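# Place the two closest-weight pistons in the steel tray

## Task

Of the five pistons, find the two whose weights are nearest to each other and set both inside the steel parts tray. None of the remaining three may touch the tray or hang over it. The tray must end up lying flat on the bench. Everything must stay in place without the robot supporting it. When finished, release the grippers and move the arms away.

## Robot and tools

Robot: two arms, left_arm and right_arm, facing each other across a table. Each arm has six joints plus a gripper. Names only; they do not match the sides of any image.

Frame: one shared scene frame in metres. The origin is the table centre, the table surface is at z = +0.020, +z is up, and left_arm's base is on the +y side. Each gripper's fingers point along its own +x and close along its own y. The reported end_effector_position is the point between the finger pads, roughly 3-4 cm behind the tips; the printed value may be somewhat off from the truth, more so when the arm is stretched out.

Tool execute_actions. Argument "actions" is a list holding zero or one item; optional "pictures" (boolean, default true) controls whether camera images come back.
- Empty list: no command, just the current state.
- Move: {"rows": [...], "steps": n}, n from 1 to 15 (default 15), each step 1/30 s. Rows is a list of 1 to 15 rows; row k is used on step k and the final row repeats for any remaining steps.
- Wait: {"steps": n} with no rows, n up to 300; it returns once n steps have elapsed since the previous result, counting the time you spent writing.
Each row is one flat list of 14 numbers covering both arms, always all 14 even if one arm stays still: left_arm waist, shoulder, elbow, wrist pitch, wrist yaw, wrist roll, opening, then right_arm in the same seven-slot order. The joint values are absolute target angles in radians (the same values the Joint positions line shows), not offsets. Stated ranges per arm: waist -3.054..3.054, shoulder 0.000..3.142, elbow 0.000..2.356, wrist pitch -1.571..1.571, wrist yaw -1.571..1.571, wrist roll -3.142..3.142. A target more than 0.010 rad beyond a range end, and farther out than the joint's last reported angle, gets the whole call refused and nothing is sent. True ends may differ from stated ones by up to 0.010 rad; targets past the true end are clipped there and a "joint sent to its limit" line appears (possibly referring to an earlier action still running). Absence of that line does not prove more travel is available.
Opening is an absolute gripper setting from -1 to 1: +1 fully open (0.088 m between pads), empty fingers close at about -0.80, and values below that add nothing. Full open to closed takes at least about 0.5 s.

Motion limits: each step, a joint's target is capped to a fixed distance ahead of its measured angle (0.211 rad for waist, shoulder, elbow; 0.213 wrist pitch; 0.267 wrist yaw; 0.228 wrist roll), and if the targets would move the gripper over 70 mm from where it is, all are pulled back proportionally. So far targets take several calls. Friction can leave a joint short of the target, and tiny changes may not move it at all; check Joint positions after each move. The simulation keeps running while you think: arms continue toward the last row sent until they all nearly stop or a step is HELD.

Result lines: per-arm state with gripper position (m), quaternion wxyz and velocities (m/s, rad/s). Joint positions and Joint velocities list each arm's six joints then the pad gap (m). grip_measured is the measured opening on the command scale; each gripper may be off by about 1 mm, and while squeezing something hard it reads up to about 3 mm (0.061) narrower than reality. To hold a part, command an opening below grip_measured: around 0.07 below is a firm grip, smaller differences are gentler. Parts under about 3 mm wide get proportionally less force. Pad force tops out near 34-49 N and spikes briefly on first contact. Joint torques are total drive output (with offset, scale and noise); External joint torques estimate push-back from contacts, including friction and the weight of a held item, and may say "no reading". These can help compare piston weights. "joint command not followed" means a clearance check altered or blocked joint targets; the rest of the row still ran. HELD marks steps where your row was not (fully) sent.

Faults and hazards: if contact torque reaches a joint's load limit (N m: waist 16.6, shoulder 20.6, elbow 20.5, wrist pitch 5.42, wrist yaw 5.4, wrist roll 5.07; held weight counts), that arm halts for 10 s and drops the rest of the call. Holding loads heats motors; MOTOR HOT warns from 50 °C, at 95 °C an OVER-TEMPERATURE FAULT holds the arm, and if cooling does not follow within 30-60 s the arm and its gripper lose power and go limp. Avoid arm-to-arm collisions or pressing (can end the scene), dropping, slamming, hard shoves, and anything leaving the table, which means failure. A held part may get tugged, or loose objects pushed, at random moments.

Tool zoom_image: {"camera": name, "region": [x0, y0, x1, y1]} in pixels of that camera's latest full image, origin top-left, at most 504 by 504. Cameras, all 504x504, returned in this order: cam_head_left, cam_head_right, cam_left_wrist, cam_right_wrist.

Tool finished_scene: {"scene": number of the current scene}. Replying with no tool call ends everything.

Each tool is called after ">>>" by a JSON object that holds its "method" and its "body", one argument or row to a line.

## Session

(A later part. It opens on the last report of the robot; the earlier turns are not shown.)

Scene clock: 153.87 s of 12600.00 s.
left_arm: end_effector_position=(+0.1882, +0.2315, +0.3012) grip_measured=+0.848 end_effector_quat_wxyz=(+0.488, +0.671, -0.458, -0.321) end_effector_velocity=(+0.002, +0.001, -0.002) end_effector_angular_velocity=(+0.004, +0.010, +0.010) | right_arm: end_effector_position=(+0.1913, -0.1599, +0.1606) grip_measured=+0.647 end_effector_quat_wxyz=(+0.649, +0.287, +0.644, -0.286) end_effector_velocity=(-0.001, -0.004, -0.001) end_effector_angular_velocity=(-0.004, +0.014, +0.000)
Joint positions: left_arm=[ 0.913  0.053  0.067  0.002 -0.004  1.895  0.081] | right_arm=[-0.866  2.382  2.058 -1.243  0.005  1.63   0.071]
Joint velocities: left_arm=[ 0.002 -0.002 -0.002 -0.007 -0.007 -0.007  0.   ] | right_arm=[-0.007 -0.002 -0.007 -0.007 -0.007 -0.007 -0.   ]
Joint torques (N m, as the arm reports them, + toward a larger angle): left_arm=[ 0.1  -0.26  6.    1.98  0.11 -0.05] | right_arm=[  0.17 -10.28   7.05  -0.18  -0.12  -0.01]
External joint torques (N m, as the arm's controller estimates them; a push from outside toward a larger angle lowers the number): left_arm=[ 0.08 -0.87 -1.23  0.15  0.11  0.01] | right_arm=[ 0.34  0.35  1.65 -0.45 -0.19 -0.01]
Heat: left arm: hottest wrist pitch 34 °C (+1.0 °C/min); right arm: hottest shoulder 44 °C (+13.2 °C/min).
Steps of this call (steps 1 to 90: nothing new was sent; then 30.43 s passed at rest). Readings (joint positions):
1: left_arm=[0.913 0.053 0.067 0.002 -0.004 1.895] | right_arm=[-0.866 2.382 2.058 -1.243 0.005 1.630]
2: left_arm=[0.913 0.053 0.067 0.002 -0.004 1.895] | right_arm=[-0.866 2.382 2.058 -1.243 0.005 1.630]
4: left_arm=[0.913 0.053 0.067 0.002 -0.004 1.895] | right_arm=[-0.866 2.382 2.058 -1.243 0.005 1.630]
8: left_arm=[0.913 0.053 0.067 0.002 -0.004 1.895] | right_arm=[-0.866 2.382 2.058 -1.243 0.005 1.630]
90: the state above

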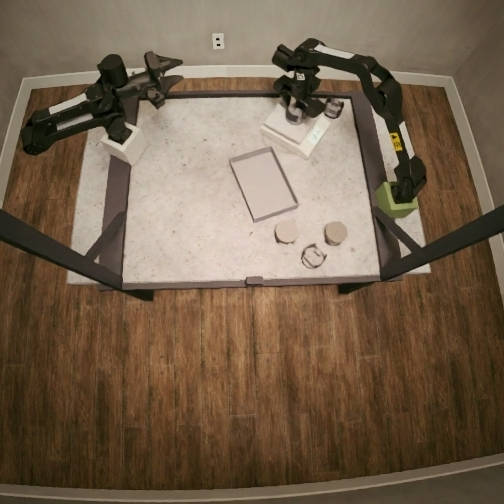

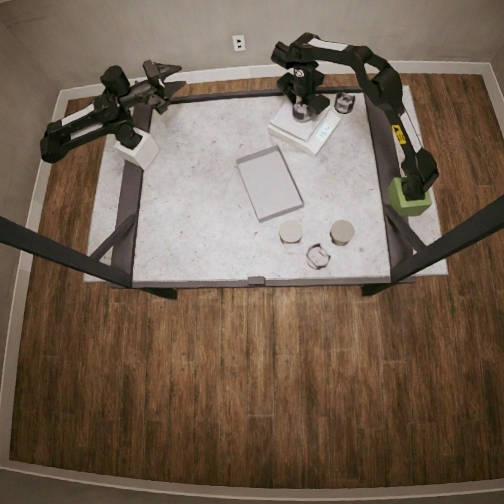

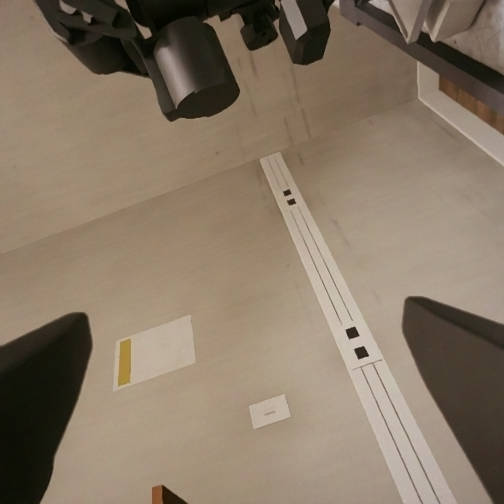

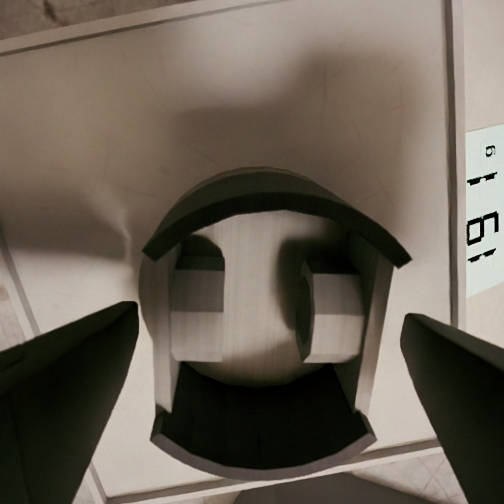

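B = 191 g and steady. Next I'll return B to its spot and move over D.

>>> {"method": "execute_actions", "body": {
  "actions": [
    {"rows": [
[0.913,0.05,0.05,0,0,1.895,0.85, -0.864,2.386,2.064,-1.244,0,1.63,0.57],
[0.913,0.05,0.05,0,0,1.895,0.85, -0.864,2.386,2.064,-1.244,0,1.63,0.49],
[0.913,0.05,0.05,0,0,1.895,0.85, -0.864,2.386,2.064,-1.244,0,1.63,0.42],
[0.913,0.05,0.05,0,0,1.895,0.85, -0.864,2.386,2.064,-1.244,0,1.63,0.37],
[0.913,0.05,0.05,0,0,1.895,0.85, -0.864,2.386,2.064,-1.244,0,1.63,0.33],
[0.913,0.05,0.05,0,0,1.895,0.85, -0.864,2.386,2.064,-1.244,0,1.63,0.30],
[0.913,0.05,0.05,0,0,1.895,0.85, -0.864,2.386,2.064,-1.244,0,1.63,0.27],
[0.913,0.05,0.05,0,0,1.895,0.85, -0.864,2.386,2.064,-1.244,0,1.63,0.24],
[0.913,0.05,0.05,0,0,1.895,0.85, -0.864,2.386,2.064,-1.244,0,1.63,0.21],
[0.913,0.05,0.05,0,0,1.895,0.85, -0.864,2.386,2.064,-1.244,0,1.63,0.19],
[0.913,0.05,0.05,0,0,1.895,0.85, -0.864,2.386,2.064,-1.244,0,1.63,0.19],
[0.913,0.05,0.05,0,0,1.895,0.85, -0.864,2.386,2.072,-1.248,0,1.63,0.19],
[0.913,0.05,0.05,0,0,1.895,0.85, -0.864,2.386,2.087,-1.260,0,1.63,0.19],
[0.913,0.05,0.05,0,0,1.895,0.85, -0.864,2.385,2.106,-1.280,0,1.63,0.19],
[0.913,0.05,0.05,0,0,1.895,0.85, -0.864,2.384,2.126,-1.300,0,1.63,0.19]
], "steps": 15}
  ],
  "pictures": false
}}

>>> {"method": "execute_actions", "body": {
  "actions": [
    {"rows": [
[0.913,0.05,0.05,0,0,1.895,0.85, -0.864,2.383,2.145,-1.318,0,1.63,0.19],
[0.913,0.05,0.05,0,0,1.895,0.85, -0.864,2.378,2.150,-1.325,0,1.63,0.19],
[0.913,0.05,0.05,0,0,1.895,0.85, -0.855,2.364,2.135,-1.318,0,1.63,0.19],
[0.913,0.05,0.05,0,0,1.895,0.85, -0.839,2.345,2.100,-1.306,0,1.63,0.19],
[0.913,0.05,0.05,0,0,1.895,0.85, -0.818,2.319,2.053,-1.289,0,1.63,0.19],
[0.913,0.05,0.05,0,0,1.895,0.85, -0.793,2.290,2.002,-1.269,0,1.63,0.19],
[0.913,0.05,0.05,0,0,1.895,0.85, -0.765,2.254,1.944,-1.247,0,1.63,0.19],
[0.913,0.05,0.05,0,0,1.895,0.85, -0.737,2.219,1.886,-1.226,0,1.63,0.19],
[0.913,0.05,0.05,0,0,1.895,0.85, -0.709,2.184,1.828,-1.204,0,1.63,0.19],
[0.913,0.05,0.05,0,0,1.895,0.85, -0.681,2.148,1.770,-1.182,0,1.63,0.19],
[0.913,0.05,0.05,0,0,1.895,0.85, -0.654,2.113,1.712,-1.160,0,1.63,0.19],
[0.913,0.05,0.05,0,0,1.895,0.85, -0.626,2.078,1.654,-1.138,0,1.63,0.19],
[0.913,0.05,0.05,0,0,1.895,0.85, -0.598,2.042,1.596,-1.116,0,1.63,0.19],
[0.913,0.05,0.05,0,0,1.895,0.85, -0.570,2.007,1.538,-1.095,0,1.63,0.19],
[0.913,0.05,0.05,0,0,1.895,0.85, -0.542,1.972,1.480,-1.073,0,1.63,0.19]
], "steps": 15}
  ],
  "pictures": false
}}

>>> {"method": "execute_actions", "body": {
  "actions": [
    {"rows": [
[0.913,0.05,0.05,0,0,1.895,0.85, -0.514,1.936,1.422,-1.051,0,1.63,0.19],
[0.913,0.05,0.05,0,0,1.895,0.85, -0.486,1.901,1.364,-1.029,0,1.63,0.19],
[0.913,0.05,0.05,0,0,1.895,0.85, -0.459,1.866,1.306,-1.007,0,1.63,0.19],
[0.913,0.05,0.05,0,0,1.895,0.85, -0.431,1.831,1.248,-0.986,0,1.63,0.19],
[0.913,0.05,0.05,0,0,1.895,0.85, -0.403,1.795,1.190,-0.964,0,1.63,0.19],
[0.913,0.05,0.05,0,0,1.895,0.85, -0.375,1.760,1.132,-0.942,0,1.63,0.19],
[0.913,0.05,0.05,0,0,1.895,0.85, -0.347,1.725,1.075,-0.920,0,1.63,0.19],
[0.913,0.05,0.05,0,0,1.895,0.85, -0.322,1.693,1.023,-0.901,0,1.63,0.19],
[0.913,0.05,0.05,0,0,1.895,0.85, -0.301,1.666,0.978,-0.884,0,1.63,0.19],
[0.913,0.05,0.05,0,0,1.895,0.85, -0.282,1.642,0.939,-0.869,0,1.63,0.19],
[0.913,0.05,0.05,0,0,1.895,0.85, -0.267,1.622,0.907,-0.857,0,1.63,0.19],
[0.913,0.05,0.05,0,0,1.895,0.85, -0.254,1.610,0.880,-0.843,0,1.63,0.19],
[0.913,0.05,0.05,0,0,1.895,0.85, -0.245,1.608,0.858,-0.825,0,1.63,0.19],
[0.913,0.05,0.05,0,0,1.895,0.85, -0.245,1.620,0.839,-0.793,0,1.63,0.19],
[0.913,0.05,0.05,0,0,1.895,0.85, -0.245,1.642,0.819,-0.752,0,1.63,0.19]
], "steps": 15}
  ],
  "pictures": false
}}

>>> {"method": "execute_actions", "body": {
  "actions": [
    {"rows": [
[0.913,0.05,0.05,0,0,1.895,0.85, -0.245,1.664,0.799,-0.712,0,1.63,0.19],
[0.913,0.05,0.05,0,0,1.895,0.85, -0.245,1.685,0.782,-0.674,0,1.63,0.19],
[0.913,0.05,0.05,0,0,1.895,0.85, -0.245,1.703,0.768,-0.641,0,1.63,0.19],
[0.913,0.05,0.05,0,0,1.895,0.85, -0.245,1.718,0.757,-0.615,0,1.63,0.19],
[0.913,0.05,0.05,0,0,1.895,0.85, -0.245,1.729,0.750,-0.597,0,1.63,0.19],
[0.913,0.05,0.05,0,0,1.895,0.85, -0.245,1.736,0.745,-0.585,0,1.63,0.19],
[0.913,0.05,0.05,0,0,1.895,0.85, -0.245,1.740,0.743,-0.578,0,1.63,0.19],
[0.913,0.05,0.05,0,0,1.895,0.85, -0.245,1.740,0.743,-0.578,0,1.63,0.19],
[0.913,0.05,0.05,0,0,1.895,0.85, -0.245,1.740,0.743,-0.578,0,1.63,0.19],
[0.913,0.05,0.05,0,0,1.895,0.85, -0.245,1.740,0.743,-0.578,0,1.63,0.19],
[0.913,0.05,0.05,0,0,1.895,0.85, -0.245,1.740,0.743,-0.578,0,1.63,0.22],
[0.913,0.05,0.05,0,0,1.895,0.85, -0.245,1.740,0.743,-0.578,0,1.63,0.28],
[0.913,0.05,0.05,0,0,1.895,0.85, -0.245,1.740,0.743,-0.578,0,1.63,0.38],
[0.913,0.05,0.05,0,0,1.895,0.85, -0.245,1.740,0.743,-0.578,0,1.63,0.52],
[0.913,0.05,0.05,0,0,1.895,0.85, -0.245,1.740,0.743,-0.578,0,1.63,0.68]
], "steps": 15}
  ],
  "pictures": false
}}

>>> {"method": "execute_actions", "body": {
  "actions": [
    {"rows": [
[0.913,0.05,0.05,0,0,1.895,0.85, -0.245,1.735,0.752,-0.590,0,1.63,0.85],
[0.913,0.05,0.05,0,0,1.895,0.85, -0.245,1.720,0.765,-0.615,0,1.63,1],
[0.913,0.05,0.05,0,0,1.895,0.85, -0.245,1.700,0.780,-0.650,0,1.63,1],
[0.913,0.05,0.05,0,0,1.895,0.85, -0.245,1.678,0.797,-0.688,0,1.63,1],
[0.913,0.05,0.05,0,0,1.895,0.85, -0.245,1.657,0.815,-0.727,0,1.63,1],
[0.913,0.05,0.05,0,0,1.895,0.85, -0.240,1.640,0.835,-0.765,0,1.64,1],
[0.913,0.05,0.05,0,0,1.895,0.85, -0.215,1.630,0.855,-0.795,0,1.68,1],
[0.913,0.05,0.05,0,0,1.895,0.85, -0.170,1.628,0.868,-0.805,0,1.73,1],
[0.913,0.05,0.05,0,0,1.895,0.85, -0.112,1.630,0.872,-0.805,0,1.79,1],
[0.913,0.05,0.05,0,0,1.895,0.85, -0.050,1.633,0.875,-0.804,0,1.85,1],
[0.913,0.05,0.05,0,0,1.895,0.85, 0.012,1.636,0.877,-0.802,0,1.91,1],
[0.913,0.05,0.05,0,0,1.895,0.85, 0.074,1.639,0.879,-0.800,0,1.97,1],
[0.913,0.05,0.05,0,0,1.895,0.85, 0.135,1.642,0.880,-0.799,0,2.03,1],
[0.913,0.05,0.05,0,0,1.895,0.85, 0.195,1.645,0.881,-0.798,0,2.08,1],
[0.913,0.05,0.05,0,0,1.895,0.85, 0.250,1.648,0.881,-0.797,0,2.12,1]
], "steps": 15}
  ],
  "pictures": false
}}

>>> {"method": "execute_actions", "body": {
  "actions": [
    {"rows": [
[0.913,0.05,0.05,0,0,1.895,0.85, 0.300,1.650,0.881,-0.797,0,2.16,1],
[0.913,0.05,0.05,0,0,1.895,0.85, 0.340,1.651,0.881,-0.797,0,2.185,1],
[0.913,0.05,0.05,0,0,1.895,0.85, 0.365,1.651,0.881,-0.797,0,2.20,1],
[0.913,0.05,0.05,0,0,1.895,0.85, 0.378,1.651,0.881,-0.797,0,2.203,1]
], "steps": 12}
  ]
}}

Scene clock: 165.07 s of 12600.00 s.
left_arm: end_effector_position=(+0.1882, +0.2315, +0.3012) grip_measured=+0.848 end_effector_quat_wxyz=(+0.488, +0.671, -0.458, -0.321) end_effector_velocity=(+0.003, +0.002, +0.002) end_effector_angular_velocity=(-0.014, +0.003, +0.024) | right_arm: end_effector_position=(+0.1910, -0.1601, +0.1646) grip_measured=+0.261 end_effector_quat_wxyz=(+0.648, +0.285, +0.645, -0.288) end_effector_velocity=(-0.013, -0.017, +0.055) end_effector_angular_velocity=(-0.126, +0.113, +0.005)
Joint positions: left_arm=[ 0.913  0.053  0.067  0.002 -0.004  1.895  0.081] | right_arm=[-0.866  2.385  2.078 -1.266  0.004  1.63   0.052]
Joint velocities: left_arm=[ 0.002 -0.007 -0.002  0.007 -0.022 -0.007  0.   ] | right_arm=[-0.002  0.061  0.325 -0.432  0.007 -0.007  0.   ]
Joint torques (N m, as the arm reports them, + toward a larger angle): left_arm=[ 0.11 -0.27  6.    1.98  0.11 -0.05] | right_arm=[  0.19 -11.82   8.22  -0.18  -0.09  -0.01]
External joint torques (N m, as the arm's controller estimates them; a push from outside toward a larger angle lowers the number): left_arm=[ 0.09 -0.86 -1.31  0.12  0.11  0.01] | right_arm=[ 0.22 -0.41  2.47 -0.51 -0.16 -0.01]
Heat: left arm: hottest wrist pitch 35 °C (+2.0 °C/min); right arm: hottest shoulder 45 °C (+11.1 °C/min).
Steps of this call (steps 1 to 90: nothing new was sent; then 7.70 s passed at rest; steps 91 to 105: all 15 steps of this action). Readings (joint positions):
91: left_arm=[0.913 0.053 0.067 0.002 -0.004 1.895] | right_arm=[-0.866 2.382 2.058 -1.243 0.005 1.630]
92: left_arm=[0.913 0.053 0.067 0.002 -0.004 1.895] | right_arm=[-0.866 2.382 2.058 -1.243 0.005 1.630]
94: left_arm=[0.913 0.053 0.067 0.002 -0.004 1.895] | right_arm=[-0.866 2.382 2.058 -1.243 0.005 1.630]
98: left_arm=[0.913 0.053 0.067 0.002 -0.004 1.895] | right_arm=[-0.866 2.382 2.058 -1.243 0.005 1.630]
105: the state above

Scene clock: 165.57 s of 12600.00 s.
left_arm: end_effector_position=(+0.1882, +0.2315, +0.3012) grip_measured=+0.848 end_effector_quat_wxyz=(+0.488, +0.671, -0.458, -0.321) end_effector_velocity=(-0.002, -0.000, +0.002) end_effector_angular_velocity=(-0.020, +0.016, -0.010) | right_arm: end_effector_position=(+0.0584, -0.1484, +0.1771) grip_measured=+0.261 end_effector_quat_wxyz=(+0.679, +0.195, +0.679, -0.202) end_effector_velocity=(-0.446, -0.078, -0.013) end_effector_angular_velocity=(-0.003, +0.010, +0.913)
Joint positions: left_arm=[ 0.913  0.053  0.067  0.002 -0.004  1.895  0.081] | right_arm=[-0.602  2.077  1.621 -1.125  0.002  1.63   0.052]
Joint velocities: left_arm=[-0.002 -0.007 -0.002  0.007  0.007 -0.022 -0.   ] | right_arm=[ 0.891 -1.087 -1.702  0.608 -0.007 -0.022 -0.   ]
Joint torques (N m, as the arm reports them, + toward a larger angle): left_arm=[ 0.11 -0.26  6.    1.98  0.11 -0.05] | right_arm=[ -0.82 -11.72   4.86   0.05   0.    -0.01]
External joint torques (N m, as the arm's controller estimates them; a push from outside toward a larger angle lowers the number): left_arm=[ 0.13 -0.87 -1.23  0.14  0.1   0.02] | right_arm=[ 0.32 -2.89 -0.24 -0.11 -0.14 -0.02]
Heat: left arm: hottest wrist pitch 35 °C (+2.0 °C/min); right arm: hottest shoulder 46 °C (+11.2 °C/min).
Steps of this call (steps 1 to 15: all 15 steps of this action). Readings (joint positions):
1: left_arm=[0.913 0.053 0.067 0.002 -0.004 1.895] | right_arm=[-0.866 2.387 2.091 -1.282 0.004 1.630]
2: left_arm=[0.913 0.053 0.067 0.002 -0.004 1.895] | right_arm=[-0.866 2.387 2.102 -1.294 0.004 1.630]
4: left_arm=[0.913 0.053 0.067 0.002 -0.004 1.895] | right_arm=[-0.864 2.381 2.111 -1.301 0.004 1.630]
8: left_arm=[0.913 0.053 0.067 0.002 -0.004 1.895] | right_arm=[-0.818 2.308 2.000 -1.262 0.004 1.630]
15: the state above

Scene clock: 166.07 s of 12600.00 s.
left_arm: end_effector_position=(+0.1882, +0.2315, +0.3012) grip_measured=+0.848 end_effector_quat_wxyz=(+0.488, +0.671, -0.458, -0.321) end_effector_velocity=(-0.001, -0.001, -0.001) end_effector_angular_velocity=(+0.001, -0.008, -0.010) | right_arm: end_effector_position=(-0.0915, -0.2405, +0.1378) grip_measured=+0.261 end_effector_quat_wxyz=(+0.703, +0.073, +0.703, -0.085) end_effector_velocity=(-0.052, -0.048, -0.159) end_effector_angular_velocity=(+0.163, -0.020, +0.176)
Joint positions: left_arm=[ 0.913  0.053  0.067  0.002 -0.004  1.895  0.081] | right_arm=[-0.257  1.641  0.88  -0.826  0.001  1.63   0.052]
Joint velocities: left_arm=[-0.002 -0.002 -0.007  0.007  0.007  0.007 -0.   ] | right_arm=[ 0.168 -0.002 -0.725  0.886 -0.007 -0.007 -0.   ]
Joint torques (N m, as the arm reports them, + toward a larger angle): left_arm=[ 0.09 -0.26  6.    1.98  0.11 -0.05] | right_arm=[-0.22 -5.34  4.77  0.55  0.04 -0.01]
External joint torques (N m, as the arm's controller estimates them; a push from outside toward a larger angle lowers the number): left_arm=[ 0.1  -0.89 -1.2   0.15  0.1   0.02] | right_arm=[ 0.19 -1.16  0.    0.06 -0.08 -0.01]
Heat: left arm: hottest wrist pitch 35 °C (+2.0 °C/min); right arm: hottest shoulder 46 °C (+11.1 °C/min).
Steps of this call (steps 1 to 15: all 15 steps of this action). Readings (joint positions):
1: left_arm=[0.913 0.053 0.067 0.002 -0.004 1.895] | right_arm=[-0.572 2.040 1.565 -1.103 0.002 1.630]
2: left_arm=[0.913 0.053 0.067 0.002 -0.004 1.895] | right_arm=[-0.545 2.004 1.507 -1.082 0.002 1.630]
4: left_arm=[0.913 0.053 0.067 0.002 -0.004 1.895] | right_arm=[-0.492 1.932 1.392 -1.038 0.002 1.630]
8: left_arm=[0.913 0.053 0.067 0.002 -0.004 1.895] | right_arm=[-0.385 1.790 1.161 -0.953 0.002 1.630]
15: the state above

Scene clock: 166.57 s of 12600.00 s.
left_arm: end_effector_position=(+0.1882, +0.2315, +0.3012) grip_measured=+0.848 end_effector_quat_wxyz=(+0.488, +0.671, -0.458, -0.321) end_effector_velocity=(+0.002, +0.001, -0.005) end_effector_angular_velocity=(+0.018, +0.015, +0.010) | right_arm: end_effector_position=(-0.0948, -0.2462, +0.0887) grip_measured=+0.433 end_effector_quat_wxyz=(+0.703, +0.075, +0.703, -0.077) end_effector_velocity=(+0.001, +0.005, +0.001) end_effector_angular_velocity=(+0.025, -0.011, +0.010)
Joint positions: left_arm=[ 0.913  0.053  0.067  0.002 -0.004  1.895  0.081] | right_arm=[-0.248  1.736  0.747 -0.584  0.001  1.63   0.06 ]
Joint velocities: left_arm=[ 0.002 -0.002 -0.002 -0.022 -0.007 -0.007 -0.   ] | right_arm=[ 0.002 -0.007 -0.002  0.022  0.007 -0.007  0.141]
Joint torques (N m, as the arm reports them, + toward a larger angle): left_arm=[ 0.1  -0.26  6.    1.98  0.11 -0.04] | right_arm=[ 0.23 -4.86  3.65  0.25  0.03 -0.01]
External joint torques (N m, as the arm's controller estimates them; a push from outside toward a larger angle lowers the number): left_arm=[ 0.08 -0.9  -1.16  0.17  0.11  0.02] | right_arm=[ 0.21  0.55 -0.56 -0.03 -0.02 -0.01]
Heat: left arm: hottest wrist pitch 35 °C (+2.0 °C/min); right arm: hottest shoulder 45 °C (+10.2 °C/min).
Steps of this call (steps 1 to 15: all 15 steps of this action). Readings (joint positions):
1: left_arm=[0.913 0.053 0.067 0.002 -0.004 1.895] | right_arm=[-0.253 1.644 0.857 -0.792 0.001 1.630]
2: left_arm=[0.913 0.053 0.067 0.002 -0.004 1.895] | right_arm=[-0.251 1.652 0.836 -0.756 0.001 1.630]
4: left_arm=[0.913 0.053 0.067 0.002 -0.004 1.895] | right_arm=[-0.250 1.680 0.800 -0.691 0.001 1.630]
8: left_arm=[0.913 0.053 0.067 0.002 -0.004 1.895] | right_arm=[-0.249 1.728 0.754 -0.612 0.001 1.630]
15: the state above

Scene clock: 167.07 s of 12600.00 s.
left_arm: end_effector_position=(+0.1882, +0.2315, +0.3012) grip_measured=+0.848 end_effector_quat_wxyz=(+0.488, +0.671, -0.458, -0.321) end_effector_velocity=(+0.002, +0.001, -0.002) end_effector_angular_velocity=(+0.004, +0.010, +0.015) | right_arm: end_effector_position=(-0.1853, -0.2366, +0.1365) grip_measured=+0.975 end_effector_quat_wxyz=(+0.702, +0.085, +0.703, -0.075) end_effector_velocity=(-0.446, -0.105, +0.001) end_effector_angular_velocity=(-0.063, +0.014, +0.332)
Joint positions: left_arm=[ 0.913  0.053  0.067  0.002 -0.004  1.895  0.081] | right_arm=[ 0.111  1.641  0.874 -0.79   0.002  2.     0.087]
Joint velocities: left_arm=[-0.007 -0.002 -0.002 -0.007 -0.022 -0.007 -0.   ] | right_arm=[ 1.761 -0.002  0.002 -0.066 -0.007  1.429  0.001]
Joint torques (N m, as the arm reports them, + toward a larger angle): left_arm=[ 0.09 -0.27  6.    1.98  0.11 -0.05] | right_arm=[-0.01 -4.65  5.69 -0.27 -0.01  0.11]
External joint torques (N m, as the arm's controller estimates them; a push from outside toward a larger angle lowers the number): left_arm=[ 0.1  -0.87 -1.25  0.14  0.11  0.02] | right_arm=[ 0.21  0.54  1.33 -0.38 -0.08  0.09]
Heat: left arm: hottest wrist pitch 35 °C (+2.0 °C/min); right arm: hottest shoulder 45 °C (+10.1 °C/min).
Steps of this call (steps 1 to 15: all 15 steps of this action). Readings (joint positions):
1: left_arm=[0.913 0.053 0.067 0.002 -0.004 1.895] | right_arm=[-0.248 1.736 0.747 -0.584 0.001 1.630]
2: left_arm=[0.913 0.053 0.067 0.002 -0.004 1.895] | right_arm=[-0.248 1.735 0.748 -0.587 0.001 1.630]
4: left_arm=[0.913 0.053 0.067 0.002 -0.004 1.895] | right_arm=[-0.248 1.725 0.760 -0.629 0.001 1.630]
8: left_arm=[0.913 0.053 0.067 0.002 -0.004 1.895] | right_arm=[-0.231 1.664 0.817 -0.745 0.001 1.667]
15: the state above

Scene clock: 167.47 s of 12600.00 s.
left_arm: end_effector_position=(+0.1882, +0.2315, +0.3012) grip_measured=+0.848 end_effector_quat_wxyz=(+0.488, +0.671, -0.458, -0.321) end_effector_velocity=(+0.001, +0.000, -0.002) end_effector_angular_velocity=(+0.010, -0.004, +0.005) | right_arm: end_effector_position=(-0.2491, -0.2598, +0.1356) grip_measured=+0.977 end_effector_quat_wxyz=(+0.704, +0.059, +0.706, -0.056) end_effector_velocity=(-0.005, -0.005, +0.000) end_effector_angular_velocity=(-0.010, +0.003, +0.015)
Joint positions: left_arm=[ 0.913  0.053  0.067  0.002 -0.004  1.895  0.081] | right_arm=[ 0.373  1.645  0.874 -0.794 -0.     2.197  0.087]
Joint velocities: left_arm=[-0.002 -0.002 -0.002 -0.007 -0.007  0.007 -0.   ] | right_arm=[ 0.022 -0.002 -0.002 -0.007 -0.007  0.007 -0.   ]
Joint torques (N m, as the arm reports them, + toward a larger angle): left_arm=[ 0.1  -0.27  6.    1.98  0.11 -0.05] | right_arm=[ 0.26 -4.65  5.76 -0.19  0.05  0.1 ]
External joint torques (N m, as the arm's controller estimates them; a push from outside toward a larger angle lowers the number): left_arm=[ 0.1  -0.89 -1.2   0.16  0.11  0.01] | right_arm=[ 0.21  0.59  1.04 -0.44  0.01  0.1 ]
Heat: left arm: hottest wrist pitch 35 °C (+2.0 °C/min); right arm: hottest shoulder 45 °C (+10.0 °C/min).
Steps of this call (steps 1 to 12: all 12 steps of this action). Readings (joint positions):
1: left_arm=[0.913 0.053 0.067 0.002 -0.004 1.895] | right_arm=[0.168 1.641 0.874 -0.791 0.002 2.047]
2: left_arm=[0.913 0.053 0.067 0.002 -0.004 1.895] | right_arm=[0.222 1.642 0.874 -0.791 0.002 2.087]
4: left_arm=[0.913 0.053 0.067 0.002 -0.004 1.895] | right_arm=[0.308 1.644 0.874 -0.793 0.001 2.145]
8: left_arm=[0.913 0.053 0.067 0.002 -0.004 1.895] | right_arm=[0.368 1.645 0.874 -0.794 -0.000 2.188]
12: the state above

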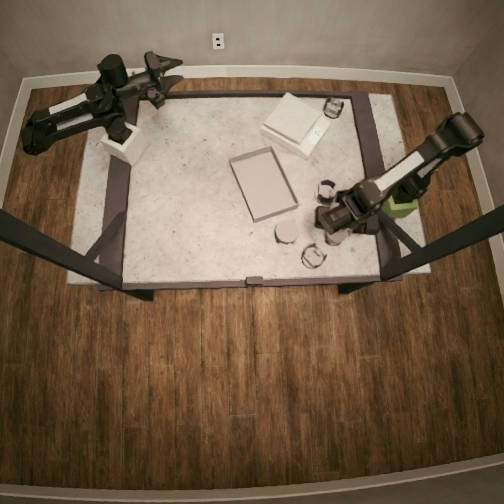

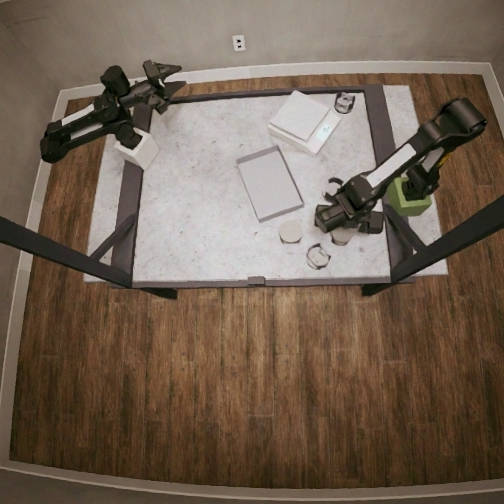

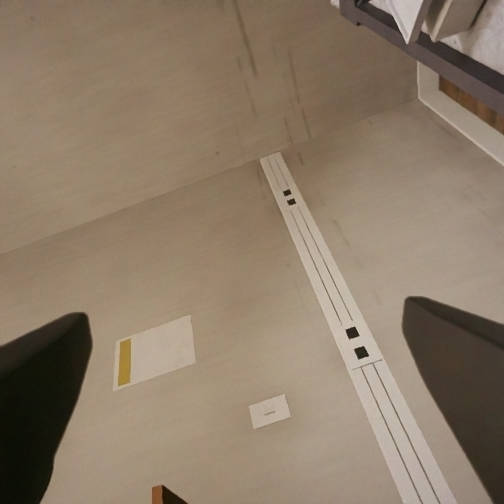

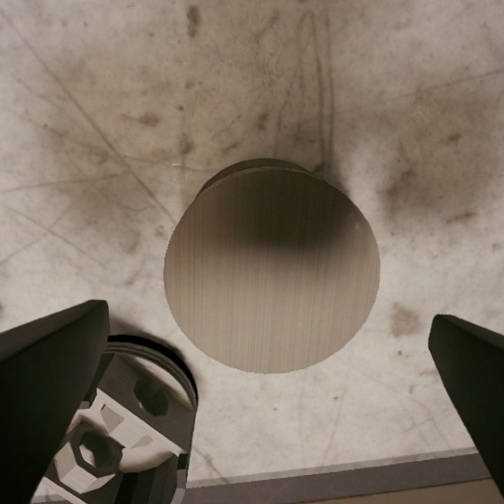

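>>> {"method": "execute_actions", "body": {
  "actions": [
    {"rows": [
[0.913,0.05,0.05,0,0,1.895,0.85, 0.378,1.656,0.862,-0.780,0,2.2,1],
[0.913,0.05,0.05,0,0,1.895,0.85, 0.378,1.666,0.848,-0.760,0,2.2,1],
[0.913,0.05,0.05,0,0,1.895,0.85, 0.378,1.678,0.838,-0.737,0,2.2,1],
[0.913,0.05,0.05,0,0,1.895,0.85, 0.378,1.690,0.828,-0.714,0,2.2,1],
[0.913,0.05,0.05,0,0,1.895,0.85, 0.378,1.702,0.818,-0.691,0,2.2,1],
[0.913,0.05,0.05,0,0,1.895,0.85, 0.378,1.714,0.809,-0.669,0,2.2,1],
[0.913,0.05,0.05,0,0,1.895,0.85, 0.378,1.727,0.801,-0.648,0,2.2,1],
[0.913,0.05,0.05,0,0,1.895,0.85, 0.378,1.739,0.793,-0.628,0,2.2,1],
[0.913,0.05,0.05,0,0,1.895,0.85, 0.378,1.751,0.786,-0.610,0,2.2,1],
[0.913,0.05,0.05,0,0,1.895,0.85, 0.378,1.762,0.780,-0.593,0,2.2,1],
[0.913,0.05,0.05,0,0,1.895,0.85, 0.378,1.771,0.775,-0.580,0,2.2,1],
[0.913,0.05,0.05,0,0,1.895,0.85, 0.378,1.777,0.772,-0.571,0,2.2,1],
[0.913,0.05,0.05,0,0,1.895,0.85, 0.378,1.779,0.770,-0.567,0,2.2,1],
[0.913,0.05,0.05,0,0,1.895,0.85, 0.378,1.779,0.770,-0.567,0,2.2,0.93],
[0.913,0.05,0.05,0,0,1.895,0.85, 0.378,1.779,0.770,-0.567,0,2.2,0.87]
], "steps": 15}
  ],
  "pictures": false
}}

>>> {"method": "execute_actions", "body": {
  "actions": [
    {"rows": [
[0.913,0.05,0.05,0,0,1.895,0.85, 0.378,1.779,0.770,-0.567,0,2.2,0.82],
[0.913,0.05,0.05,0,0,1.895,0.85, 0.378,1.779,0.770,-0.567,0,2.2,0.78],
[0.913,0.05,0.05,0,0,1.895,0.85, 0.378,1.779,0.770,-0.567,0,2.2,0.75],
[0.913,0.05,0.05,0,0,1.895,0.85, 0.378,1.779,0.770,-0.567,0,2.2,0.72],
[0.913,0.05,0.05,0,0,1.895,0.85, 0.378,1.779,0.770,-0.567,0,2.2,0.69],
[0.913,0.05,0.05,0,0,1.895,0.85, 0.378,1.779,0.770,-0.567,0,2.2,0.66],
[0.913,0.05,0.05,0,0,1.895,0.85, 0.378,1.779,0.770,-0.567,0,2.2,0.63],
[0.913,0.05,0.05,0,0,1.895,0.85, 0.378,1.779,0.770,-0.567,0,2.2,0.60],
[0.913,0.05,0.05,0,0,1.895,0.85, 0.378,1.779,0.770,-0.567,0,2.2,0.59],
[0.913,0.05,0.05,0,0,1.895,0.85, 0.378,1.779,0.770,-0.567,0,2.2,0.59],
[0.913,0.05,0.05,0,0,1.895,0.85, 0.378,1.772,0.782,-0.578,0,2.2,0.59],
[0.913,0.05,0.05,0,0,1.895,0.85, 0.378,1.757,0.794,-0.600,0,2.2,0.59],
[0.913,0.05,0.05,0,0,1.895,0.85, 0.378,1.735,0.808,-0.635,0,2.2,0.59],
[0.913,0.05,0.05,0,0,1.895,0.85, 0.378,1.708,0.825,-0.680,0,2.2,0.59],
[0.913,0.05,0.05,0,0,1.895,0.85, 0.378,1.680,0.846,-0.728,0,2.2,0.59]
], "steps": 15}
  ],
  "pictures": false
}}

>>> {"method": "execute_actions", "body": {
  "actions": [
    {"rows": [
[0.913,0.05,0.05,0,0,1.895,0.85, 0.378,1.654,0.868,-0.775,0,2.2,0.59],
[0.913,0.05,0.05,0,0,1.895,0.85, 0.378,1.630,0.892,-0.822,0,2.2,0.59],
[0.913,0.05,0.05,0,0,1.895,0.85, 0.378,1.608,0.918,-0.868,0,2.2,0.59],
[0.913,0.05,0.05,0,0,1.895,0.85, 0.378,1.590,0.945,-0.912,0,2.2,0.59],
[0.913,0.05,0.05,0,0,1.895,0.85, 0.378,1.577,0.968,-0.948,0,2.2,0.59],
[0.913,0.05,0.05,0,0,1.895,0.85, 0.366,1.578,0.992,-0.976,0,2.194,0.59],
[0.913,0.05,0.05,0,0,1.895,0.85, 0.341,1.594,1.015,-0.983,0,2.183,0.59],
[0.913,0.05,0.05,0,0,1.895,0.85, 0.303,1.619,1.050,-0.993,0,2.166,0.59],
[0.913,0.05,0.05,0,0,1.895,0.85, 0.260,1.648,1.091,-1.006,0,2.146,0.59],
[0.913,0.05,0.05,0,0,1.895,0.85, 0.210,1.680,1.138,-1.020,0,2.123,0.59],
[0.913,0.05,0.05,0,0,1.895,0.85, 0.160,1.713,1.185,-1.034,0,2.100,0.59],
[0.913,0.05,0.05,0,0,1.895,0.85, 0.110,1.745,1.232,-1.048,0,2.077,0.59],
[0.913,0.05,0.05,0,0,1.895,0.85, 0.060,1.778,1.278,-1.063,0,2.055,0.59],
[0.913,0.05,0.05,0,0,1.895,0.85, 0.010,1.811,1.325,-1.077,0,2.032,0.59],
[0.913,0.05,0.05,0,0,1.895,0.85, -0.039,1.843,1.372,-1.091,0,2.009,0.59]
], "steps": 15}
  ],
  "pictures": false
}}

>>> {"method": "execute_actions", "body": {
  "actions": [
    {"rows": [
[0.913,0.05,0.05,0,0,1.895,0.85, -0.089,1.876,1.419,-1.105,0,1.986,0.59],
[0.913,0.05,0.05,0,0,1.895,0.85, -0.139,1.909,1.466,-1.119,0,1.963,0.59],
[0.913,0.05,0.05,0,0,1.895,0.85, -0.189,1.941,1.512,-1.134,0,1.941,0.59],
[0.913,0.05,0.05,0,0,1.895,0.85, -0.239,1.974,1.559,-1.148,0,1.918,0.59],
[0.913,0.05,0.05,0,0,1.895,0.85, -0.289,2.007,1.606,-1.162,0,1.895,0.59],
[0.913,0.05,0.05,0,0,1.895,0.85, -0.338,2.039,1.653,-1.176,0,1.872,0.59],
[0.913,0.05,0.05,0,0,1.895,0.85, -0.388,2.072,1.700,-1.190,0,1.849,0.59],
[0.913,0.05,0.05,0,0,1.895,0.85, -0.438,2.104,1.746,-1.205,0,1.827,0.59],
[0.913,0.05,0.05,0,0,1.895,0.85, -0.488,2.137,1.793,-1.219,0,1.804,0.59],
[0.913,0.05,0.05,0,0,1.895,0.85, -0.538,2.170,1.840,-1.233,0,1.781,0.59],
[0.913,0.05,0.05,0,0,1.895,0.85, -0.588,2.202,1.887,-1.247,0,1.758,0.59],
[0.913,0.05,0.05,0,0,1.895,0.85, -0.634,2.233,1.930,-1.260,0,1.737,0.59],
[0.913,0.05,0.05,0,0,1.895,0.85, -0.677,2.261,1.971,-1.273,0,1.717,0.59],
[0.913,0.05,0.05,0,0,1.895,0.85, -0.717,2.287,2.008,-1.284,0,1.699,0.59],
[0.913,0.05,0.05,0,0,1.895,0.85, -0.753,2.311,2.042,-1.294,0,1.682,0.59]
], "steps": 15}
  ],
  "pictures": false
}}

>>> {"method": "execute_actions", "body": {
  "actions": [
    {"rows": [
[0.913,0.05,0.05,0,0,1.895,0.85, -0.785,2.331,2.072,-1.303,0,1.668,0.59],
[0.913,0.05,0.05,0,0,1.895,0.85, -0.811,2.348,2.096,-1.311,0,1.656,0.59],
[0.913,0.05,0.05,0,0,1.895,0.85, -0.832,2.362,2.116,-1.317,0,1.647,0.59],
[0.913,0.05,0.05,0,0,1.895,0.85, -0.848,2.373,2.131,-1.321,0,1.639,0.59],
[0.913,0.05,0.05,0,0,1.895,0.85, -0.859,2.380,2.142,-1.325,0,1.634,0.59],
[0.913,0.05,0.05,0,0,1.895,0.85, -0.868,2.386,2.146,-1.325,0,1.63,0.59],
[0.913,0.05,0.05,0,0,1.895,0.85, -0.868,2.387,2.135,-1.315,0,1.63,0.59],
[0.913,0.05,0.05,0,0,1.895,0.85, -0.868,2.389,2.120,-1.300,0,1.63,0.59],
[0.913,0.05,0.05,0,0,1.895,0.85, -0.868,2.390,2.105,-1.285,0,1.63,0.59],
[0.913,0.05,0.05,0,0,1.895,0.85, -0.868,2.391,2.090,-1.270,0,1.63,0.59],
[0.913,0.05,0.05,0,0,1.895,0.85, -0.868,2.392,2.078,-1.257,0,1.63,0.59],
[0.913,0.05,0.05,0,0,1.895,0.85, -0.868,2.393,2.068,-1.246,0,1.63,0.59],
[0.913,0.05,0.05,0,0,1.895,0.85, -0.868,2.394,2.061,-1.238,0,1.63,0.59],
[0.913,0.05,0.05,0,0,1.895,0.85, -0.868,2.394,2.057,-1.234,0,1.63,0.59],
[0.913,0.05,0.05,0,0,1.895,0.85, -0.868,2.394,2.057,-1.234,0,1.63,0.59]
], "steps": 15}
  ],
  "pictures": false
}}

>>> {"method": "execute_actions", "body": {
  "actions": [
    {"rows": [
[0.913,0.05,0.05,0,0,1.895,0.85, -0.868,2.394,2.057,-1.234,0,1.63,0.59],
[0.913,0.05,0.05,0,0,1.895,0.85, -0.868,2.394,2.057,-1.234,0,1.63,0.59],
[0.913,0.05,0.05,0,0,1.895,0.85, -0.868,2.394,2.057,-1.234,0,1.63,0.62],
[0.913,0.05,0.05,0,0,1.895,0.85, -0.868,2.394,2.057,-1.234,0,1.63,0.66],
[0.913,0.05,0.05,0,0,1.895,0.85, -0.868,2.394,2.057,-1.234,0,1.63,0.72],
[0.913,0.05,0.05,0,0,1.895,0.85, -0.868,2.394,2.057,-1.234,0,1.63,0.80],
[0.913,0.05,0.05,0,0,1.895,0.85, -0.868,2.394,2.057,-1.234,0,1.63,0.90],
[0.913,0.05,0.05,0,0,1.895,0.85, -0.868,2.394,2.057,-1.234,0,1.63,1.0]
], "steps": 15}
  ],
  "pictures": false
}}

>>> {"method": "execute_actions", "body": {
  "actions": [
    {"steps": 20}
  ]
}}

Scene clock: 186.20 s of 12600.00 s.
left_arm: end_effector_position=(+0.1882, +0.2315, +0.3012) grip_measured=+0.848 end_effector_quat_wxyz=(+0.488, +0.671, -0.458, -0.321) end_effector_velocity=(+0.002, +0.001, -0.005) end_effector_angular_velocity=(+0.012, +0.029, +0.014) | right_arm: end_effector_position=(-0.2485, -0.2626, +0.0868) grip_measured=+0.943 end_effector_quat_wxyz=(+0.705, +0.056, +0.704, -0.058) end_effector_velocity=(+0.008, -0.014, -0.034) end_effector_angular_velocity=(-0.049, -0.017, -0.000)
Joint positions: left_arm=[ 0.913  0.053  0.067  0.002 -0.004  1.895  0.081] | right_arm=[ 0.375  1.769  0.778 -0.584 -0.     2.2    0.085]
Joint velocities: left_arm=[-0.007 -0.002 -0.002 -0.022 -0.022 -0.022 -0.   ] | right_arm=[-0.007  0.09  -0.071  0.11  -0.007 -0.007 -0.041]
Joint torques (N m, as the arm reports them, + toward a larger angle): left_arm=[ 0.1  -0.27  6.    1.98  0.11 -0.05] | right_arm=[ 0.23 -5.18  3.73  0.27  0.05  0.  ]
External joint torques (N m, as the arm's controller estimates them; a push from outside toward a larger angle lowers the number): left_arm=[ 0.11 -0.9  -1.19  0.16  0.11  0.01] | right_arm=[ 0.22  0.65 -0.6  -0.02  0.    0.  ]
Heat: left arm: hottest wrist pitch 35 °C (+1.0 °C/min); right arm: hottest shoulder 40 °C (+0.0 °C/min).
Steps of this call (steps 1 to 15: the robot went on to your last target; steps 16 to 90: nothing new was sent; then 15.23 s passed at rest; steps 91 to 105: all 15 steps of this action). Readings (joint positions):
91: left_arm=[0.913 0.053 0.067 0.002 -0.004 1.895] | right_arm=[0.375 1.646 0.874 -0.794 -0.000 2.200]
92: left_arm=[0.913 0.053 0.067 0.002 -0.004 1.895] | right_arm=[0.375 1.648 0.871 -0.787 -0.000 2.200]
94: left_arm=[0.913 0.053 0.067 0.002 -0.004 1.895] | right_arm=[0.375 1.660 0.859 -0.756 -0.000 2.200]
98: left_arm=[0.913 0.053 0.067 0.002 -0.004 1.895] | right_arm=[0.375 1.705 0.820 -0.679 -0.000 2.200]
105: the state above

Scene clock: 186.70 s of 12600.00 s.
left_arm: end_effector_position=(+0.1882, +0.2315, +0.3012) grip_measured=+0.848 end_effector_quat_wxyz=(+0.488, +0.671, -0.458, -0.321) end_effector_velocity=(-0.002, -0.001, -0.005) end_effector_angular_velocity=(+0.018, +0.015, -0.010) | right_arm: end_effector_position=(-0.2463, -0.2669, +0.0949) grip_measured=+0.610 end_effector_quat_wxyz=(+0.710, +0.048, +0.699, -0.067) end_effector_velocity=(+0.032, -0.064, +0.173) end_effector_angular_velocity=(-0.289, -0.137, +0.005)
Joint positions: left_arm=[ 0.913  0.053  0.067  0.002 -0.004  1.895  0.081] | right_arm=[ 0.375  1.749  0.796 -0.649 -0.     2.2    0.069]
Joint velocities: left_arm=[-0.002 -0.002 -0.002 -0.022  0.007 -0.007 -0.   ] | right_arm=[-0.002 -0.496  0.276 -1.092 -0.007 -0.007 -0.002]
Joint torques (N m, as the arm reports them, + toward a larger angle): left_arm=[ 0.1  -0.26  6.    1.98  0.11 -0.05] | right_arm=[ 0.21 -9.22  7.34 -0.05  0.05  0.01]
External joint torques (N m, as the arm's controller estimates them; a push from outside toward a larger angle lowers the number): left_arm=[ 0.11 -0.88 -1.23  0.15  0.11  0.01] | right_arm=[ 0.2  -2.58  2.14 -0.46  0.    0.01]
Heat: left arm: hottest wrist pitch 35 °C (+1.0 °C/min); right arm: hottest shoulder 40 °C (+0.0 °C/min).
Steps of this call (steps 1 to 15: all 15 steps of this action). Readings (joint positions):
1: left_arm=[0.913 0.053 0.067 0.002 -0.004 1.895] | right_arm=[0.375 1.771 0.776 -0.580 -0.000 2.200]
2: left_arm=[0.913 0.053 0.067 0.002 -0.004 1.895] | right_arm=[0.375 1.772 0.776 -0.577 -0.000 2.200]
4: left_arm=[0.913 0.053 0.067 0.002 -0.004 1.895] | right_arm=[0.375 1.773 0.775 -0.573 -0.000 2.200]
8: left_arm=[0.913 0.053 0.067 0.002 -0.004 1.895] | right_arm=[0.375 1.773 0.775 -0.571 -0.000 2.200]
15: the state above

Scene clock: 187.20 s of 12600.00 s.
left_arm: end_effector_position=(+0.1882, +0.2315, +0.3012) grip_measured=+0.848 end_effector_quat_wxyz=(+0.488, +0.671, -0.458, -0.321) end_effector_velocity=(+0.002, +0.001, -0.007) end_effector_angular_velocity=(+0.023, +0.002, +0.015) | right_arm: end_effector_position=(-0.1899, -0.1804, +0.1905) grip_measured=+0.610 end_effector_quat_wxyz=(+0.697, +0.112, +0.700, -0.109) end_effector_velocity=(+0.405, +0.354, +0.059) end_effector_angular_velocity=(+0.025, -0.007, -0.791)
Joint positions: left_arm=[ 0.913  0.053  0.067  0.002 -0.004  1.895  0.081] | right_arm=[ 0.087  1.767  1.252 -1.05  -0.002  2.063  0.069]
Joint velocities: left_arm=[-0.007 -0.007 -0.007 -0.022 -0.022  0.007 -0.   ] | right_arm=[-1.458  0.93   1.37  -0.418  0.007 -0.667 -0.   ]
Joint torques (N m, as the arm reports them, + toward a larger angle): left_arm=[ 0.09 -0.26  6.    1.98  0.11 -0.05] | right_arm=[-0.83 -6.68  6.88 -0.37  0.12 -0.09]
External joint torques (N m, as the arm's controller estimates them; a push from outside toward a larger angle lowers the number): left_arm=[ 0.09 -0.89 -1.16  0.16  0.11  0.01] | right_arm=[-0.19  0.12  1.98 -0.5   0.   -0.09]
Heat: left arm: hottest wrist pitch 35 °C (+1.0 °C/min); right arm: hottest shoulder 40 °C (+0.0 °C/min).
Steps of this call (steps 1 to 15: all 15 steps of this action). Readings (joint positions):
1: left_arm=[0.913 0.053 0.067 0.002 -0.004 1.895] | right_arm=[0.375 1.730 0.807 -0.688 -0.000 2.200]
2: left_arm=[0.913 0.053 0.067 0.002 -0.004 1.895] | right_arm=[0.376 1.707 0.823 -0.727 -0.000 2.200]
4: left_arm=[0.913 0.053 0.067 0.002 -0.004 1.895] | right_arm=[0.376 1.660 0.869 -0.808 -0.000 2.200]
8: left_arm=[0.913 0.053 0.067 0.002 -0.004 1.895] | right_arm=[0.360 1.606 0.977 -0.940 -0.001 2.189]
15: the state above

Scene clock: 187.70 s of 12600.00 s.
left_arm: end_effector_position=(+0.1882, +0.2315, +0.3012) grip_measured=+0.848 end_effector_quat_wxyz=(+0.488, +0.671, -0.458, -0.321) end_effector_velocity=(+0.000, +0.000, -0.000) end_effector_angular_velocity=(-0.015, +0.018, +0.005) | right_arm: end_effector_position=(+0.0822, -0.1157, +0.1899) grip_measured=+0.610 end_effector_quat_wxyz=(+0.664, +0.243, +0.665, -0.240) end_effector_velocity=(+0.569, -0.121, -0.045) end_effector_angular_velocity=(-0.011, +0.013, -0.689)
Joint positions: left_arm=[ 0.913  0.053  0.067  0.002 -0.004  1.895  0.081] | right_arm=[-0.614  2.224  1.906 -1.249 -0.002  1.745  0.069]
Joint velocities: left_arm=[-0.002 -0.007 -0.007  0.007 -0.007 -0.022  0.   ] | right_arm=[-1.282  0.838  1.194 -0.374 -0.007 -0.593 -0.   ]
Joint torques (N m, as the arm reports them, + toward a larger angle): left_arm=[ 0.1  -0.27  5.99  1.98  0.11 -0.05] | right_arm=[ -0.53 -10.09   7.35  -0.42   0.12  -0.09]
External joint torques (N m, as the arm's controller estimates them; a push from outside toward a larger angle lowers the number): left_arm=[ 0.1  -0.88 -1.24  0.14  0.11  0.02] | right_arm=[-0.2  -0.1   2.17 -0.52  0.05 -0.1 ]
Heat: left arm: hottest wrist pitch 35 °C (+1.0 °C/min); right arm: hottest shoulder 40 °C (-1.0 °C/min).
Steps of this call (steps 1 to 15: all 15 steps of this action). Readings (joint positions):
1: left_arm=[0.913 0.053 0.067 0.002 -0.004 1.895] | right_arm=[0.038 1.799 1.298 -1.065 -0.002 2.042]
2: left_arm=[0.913 0.053 0.067 0.002 -0.004 1.895] | right_arm=[-0.011 1.831 1.345 -1.079 -0.002 2.019]
4: left_arm=[0.913 0.053 0.067 0.002 -0.004 1.895] | right_arm=[-0.109 1.895 1.438 -1.107 -0.002 1.975]
8: left_arm=[0.913 0.053 0.067 0.002 -0.004 1.895] | right_arm=[-0.302 2.019 1.616 -1.161 -0.002 1.888]
15: the state above

Scene clock: 188.20 s of 12600.00 s.
left_arm: end_effector_position=(+0.1882, +0.2315, +0.3012) grip_measured=+0.848 end_effector_quat_wxyz=(+0.488, +0.671, -0.458, -0.321) end_effector_velocity=(+0.003, +0.001, -0.002) end_effector_angular_velocity=(+0.004, +0.010, +0.019) | right_arm: end_effector_position=(+0.1928, -0.1599, +0.1606) grip_measured=+0.610 end_effector_quat_wxyz=(+0.647, +0.289, +0.644, -0.288) end_effector_velocity=(-0.042, +0.019, -0.070) end_effector_angular_velocity=(-0.070, +0.079, +0.112)
Joint positions: left_arm=[ 0.913  0.053  0.067  0.002 -0.004  1.895  0.081] | right_arm=[-0.869  2.389  2.071 -1.25   0.003  1.634  0.069]
Joint velocities: left_arm=[-0.002 -0.002 -0.002 -0.007 -0.022 -0.007 -0.   ] | right_arm=[ 0.09   0.061 -0.168  0.125 -0.007 -0.022 -0.   ]
Joint torques (N m, as the arm reports them, + toward a larger angle): left_arm=[ 0.1  -0.26  6.01  1.98  0.11 -0.04] | right_arm=[ -0.36 -11.18   5.61   0.24  -0.04  -0.09]
External joint torques (N m, as the arm's controller estimates them; a push from outside toward a larger angle lowers the number): left_arm=[ 0.09 -0.89 -1.18  0.16  0.11  0.02] | right_arm=[ 0.25 -0.06  0.02 -0.07 -0.14 -0.09]
Heat: left arm: hottest wrist pitch 35 °C (+1.0 °C/min); right arm: hottest shoulder 40 °C (-1.0 °C/min).
Steps of this call (steps 1 to 15: all 15 steps of this action). Readings (joint positions):
1: left_arm=[0.913 0.053 0.067 0.002 -0.004 1.895] | right_arm=[-0.657 2.252 1.946 -1.262 -0.002 1.726]
2: left_arm=[0.913 0.053 0.067 0.002 -0.004 1.895] | right_arm=[-0.699 2.280 1.985 -1.274 -0.002 1.706]
4: left_arm=[0.913 0.053 0.067 0.002 -0.004 1.895] | right_arm=[-0.779 2.327 2.052 -1.291 -0.002 1.675]
8: left_arm=[0.913 0.053 0.067 0.002 -0.004 1.895] | right_arm=[-0.877 2.373 2.106 -1.308 0.003 1.643]
15: the state above

Scene clock: 188.70 s of 12600.00 s.
left_arm: end_effector_position=(+0.1882, +0.2315, +0.3012) grip_measured=+0.848 end_effector_quat_wxyz=(+0.488, +0.671, -0.458, -0.321) end_effector_velocity=(+0.001, +0.000, -0.002) end_effector_angular_velocity=(+0.004, +0.010, +0.005) | right_arm: end_effector_position=(+0.1928, -0.1588, +0.1577) grip_measured=+0.965 end_effector_quat_wxyz=(+0.648, +0.288, +0.644, -0.286) end_effector_velocity=(+0.002, -0.005, +0.000) end_effector_angular_velocity=(-0.010, -0.000, -0.000)
Joint positions: left_arm=[ 0.913  0.053  0.067  0.002 -0.004  1.895  0.081] | right_arm=[-0.867  2.391  2.063 -1.237  0.004  1.633  0.086]
Joint velocities: left_arm=[-0.002 -0.002 -0.002 -0.007 -0.007 -0.007 -0.   ] | right_arm=[-0.007 -0.002 -0.002 -0.007  0.007 -0.007  0.007]
Joint torques (N m, as the arm reports them, + toward a larger angle): left_arm=[ 0.1  -0.26  6.    1.98  0.11 -0.05] | right_arm=[ -0.1  -10.81   5.     0.23  -0.1   -0.1 ]
External joint torques (N m, as the arm's controller estimates them; a push from outside toward a larger angle lowers the number): left_arm=[ 0.09 -0.88 -1.24  0.14  0.11  0.02] | right_arm=[-0.02 -0.07 -0.43 -0.04 -0.16 -0.1 ]
Heat: left arm: hottest wrist pitch 35 °C (+1.0 °C/min); right arm: hottest shoulder 40 °C (-1.0 °C/min).
Steps of this call (steps 1 to 15: all 15 steps of this action). Readings (joint positions):
1: left_arm=[0.913 0.053 0.067 0.002 -0.004 1.895] | right_arm=[-0.867 2.391 2.067 -1.247 0.004 1.633]
2: left_arm=[0.913 0.053 0.067 0.002 -0.004 1.895] | right_arm=[-0.867 2.391 2.065 -1.245 0.005 1.633]
4: left_arm=[0.913 0.053 0.067 0.002 -0.004 1.895] | right_arm=[-0.867 2.391 2.064 -1.242 0.005 1.633]
8: left_arm=[0.913 0.053 0.067 0.002 -0.004 1.895] | right_arm=[-0.867 2.391 2.063 -1.238 0.004 1.633]
15: the state above

Scene clock: 189.37 s of 12600.00 s.
left_arm: end_effector_position=(+0.1882, +0.2315, +0.3012) grip_measured=+0.848 end_effector_quat_wxyz=(+0.488, +0.671, -0.458, -0.321) end_effector_velocity=(-0.000, -0.001, -0.002) end_effector_angular_velocity=(-0.001, +0.008, -0.000) | right_arm: end_effector_position=(+0.1928, -0.1588, +0.1577) grip_measured=+0.977 end_effector_quat_wxyz=(+0.648, +0.288, +0.644, -0.286) end_effector_velocity=(-0.001, -0.001, +0.000) end_effector_angular_velocity=(-0.000, +0.010, -0.010)
Joint positions: left_arm=[ 0.913  0.053  0.067  0.002 -0.004  1.895  0.081] | right_arm=[-0.867  2.391  2.063 -1.237  0.004  1.633  0.087]
Joint velocities: left_arm=[-0.007  0.002 -0.007  0.007 -0.007 -0.007 -0.   ] | right_arm=[-0.002 -0.002 -0.002 -0.007 -0.007  0.007 -0.   ]
Joint torques (N m, as the arm reports them, + toward a larger angle): left_arm=[ 0.09 -0.27  5.99  1.98  0.11 -0.05] | right_arm=[ -0.09 -10.84   5.     0.22  -0.1   -0.1 ]
External joint torques (N m, as the arm's controller estimates them; a push from outside toward a larger angle lowers the number): left_arm=[ 0.11 -0.89 -1.25  0.13  0.1   0.02] | right_arm=[-0.16 -0.09 -0.47 -0.07 -0.16 -0.1 ]
Heat: left arm: hottest wrist pitch 35 °C (+1.0 °C/min); right arm: hottest shoulder 40 °C (-1.0 °C/min).
Steps of this call (steps 1 to 15: the robot went on to your last target; steps 16 to 20: nothing new was sent). Readings (joint positions):
1: left_arm=[0.913 0.053 0.067 0.002 -0.004 1.895] | right_arm=[-0.867 2.391 2.063 -1.237 0.004 1.633]
2: left_arm=[0.913 0.053 0.067 0.002 -0.004 1.895] | right_arm=[-0.867 2.391 2.063 -1.237 0.004 1.633]
4: left_arm=[0.913 0.053 0.067 0.002 -0.004 1.895] | right_arm=[-0.867 2.391 2.063 -1.237 0.004 1.633]
8: left_arm=[0.913 0.053 0.067 0.002 -0.004 1.895] | right_arm=[-0.867 2.391 2.063 -1.237 0.004 1.633]
20: the state above
All arms were judged still, so your last target was given up. Only a new action makes them travel on or press farther. Fingers that are still opening or closing keep moving.

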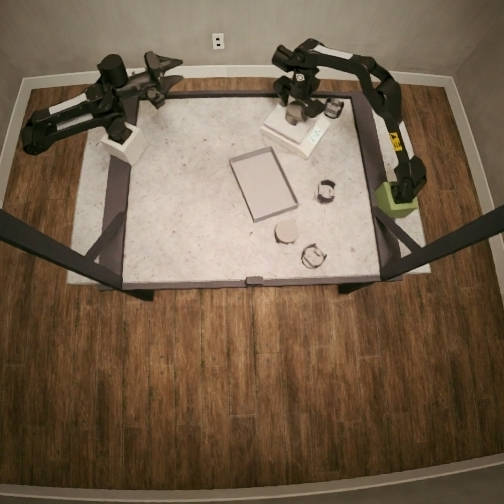

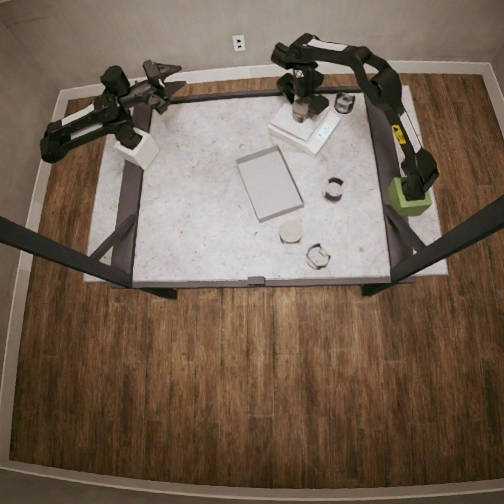

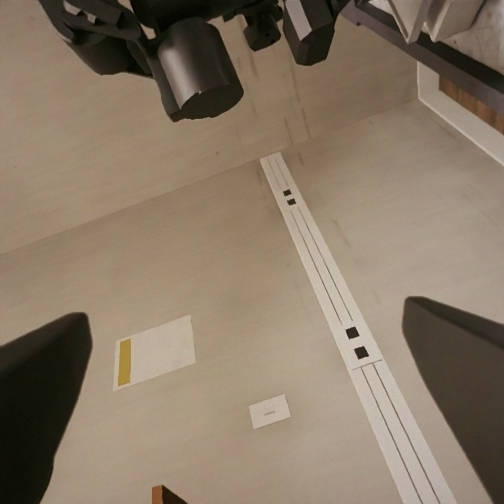

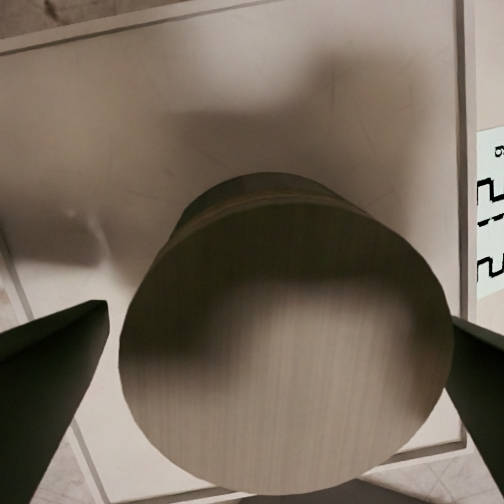

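>>> {"method": "zoom_image", "body": {
  "camera": "cam_right_wrist",
  "region": [404, 100, 504, 320]
}}

>>> {"method": "zoom_image", "body": {
  "camera": "cam_head_left",
  "region": [295, 115, 340, 155]
}}

Region (404, 100, 504, 320) of cam_right_wrist's 504x504 image, scaled by 2.291, with more detail than that image has; it fills the left 229 columns of this view, and the rest is white.

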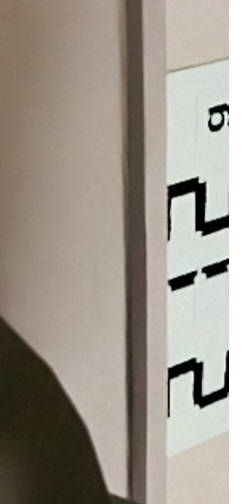

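Region (295, 115, 340, 155) of cam_head_left's 504x504 image, scaled by 11.200, with more detail than that image has.

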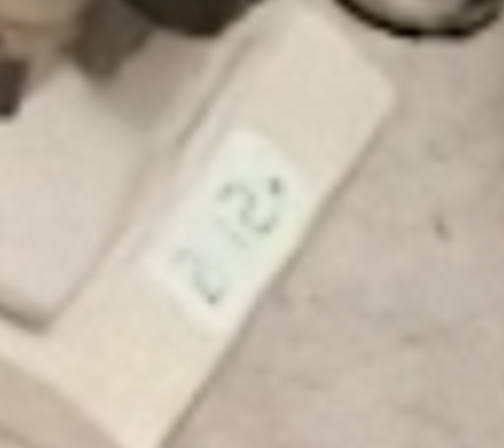

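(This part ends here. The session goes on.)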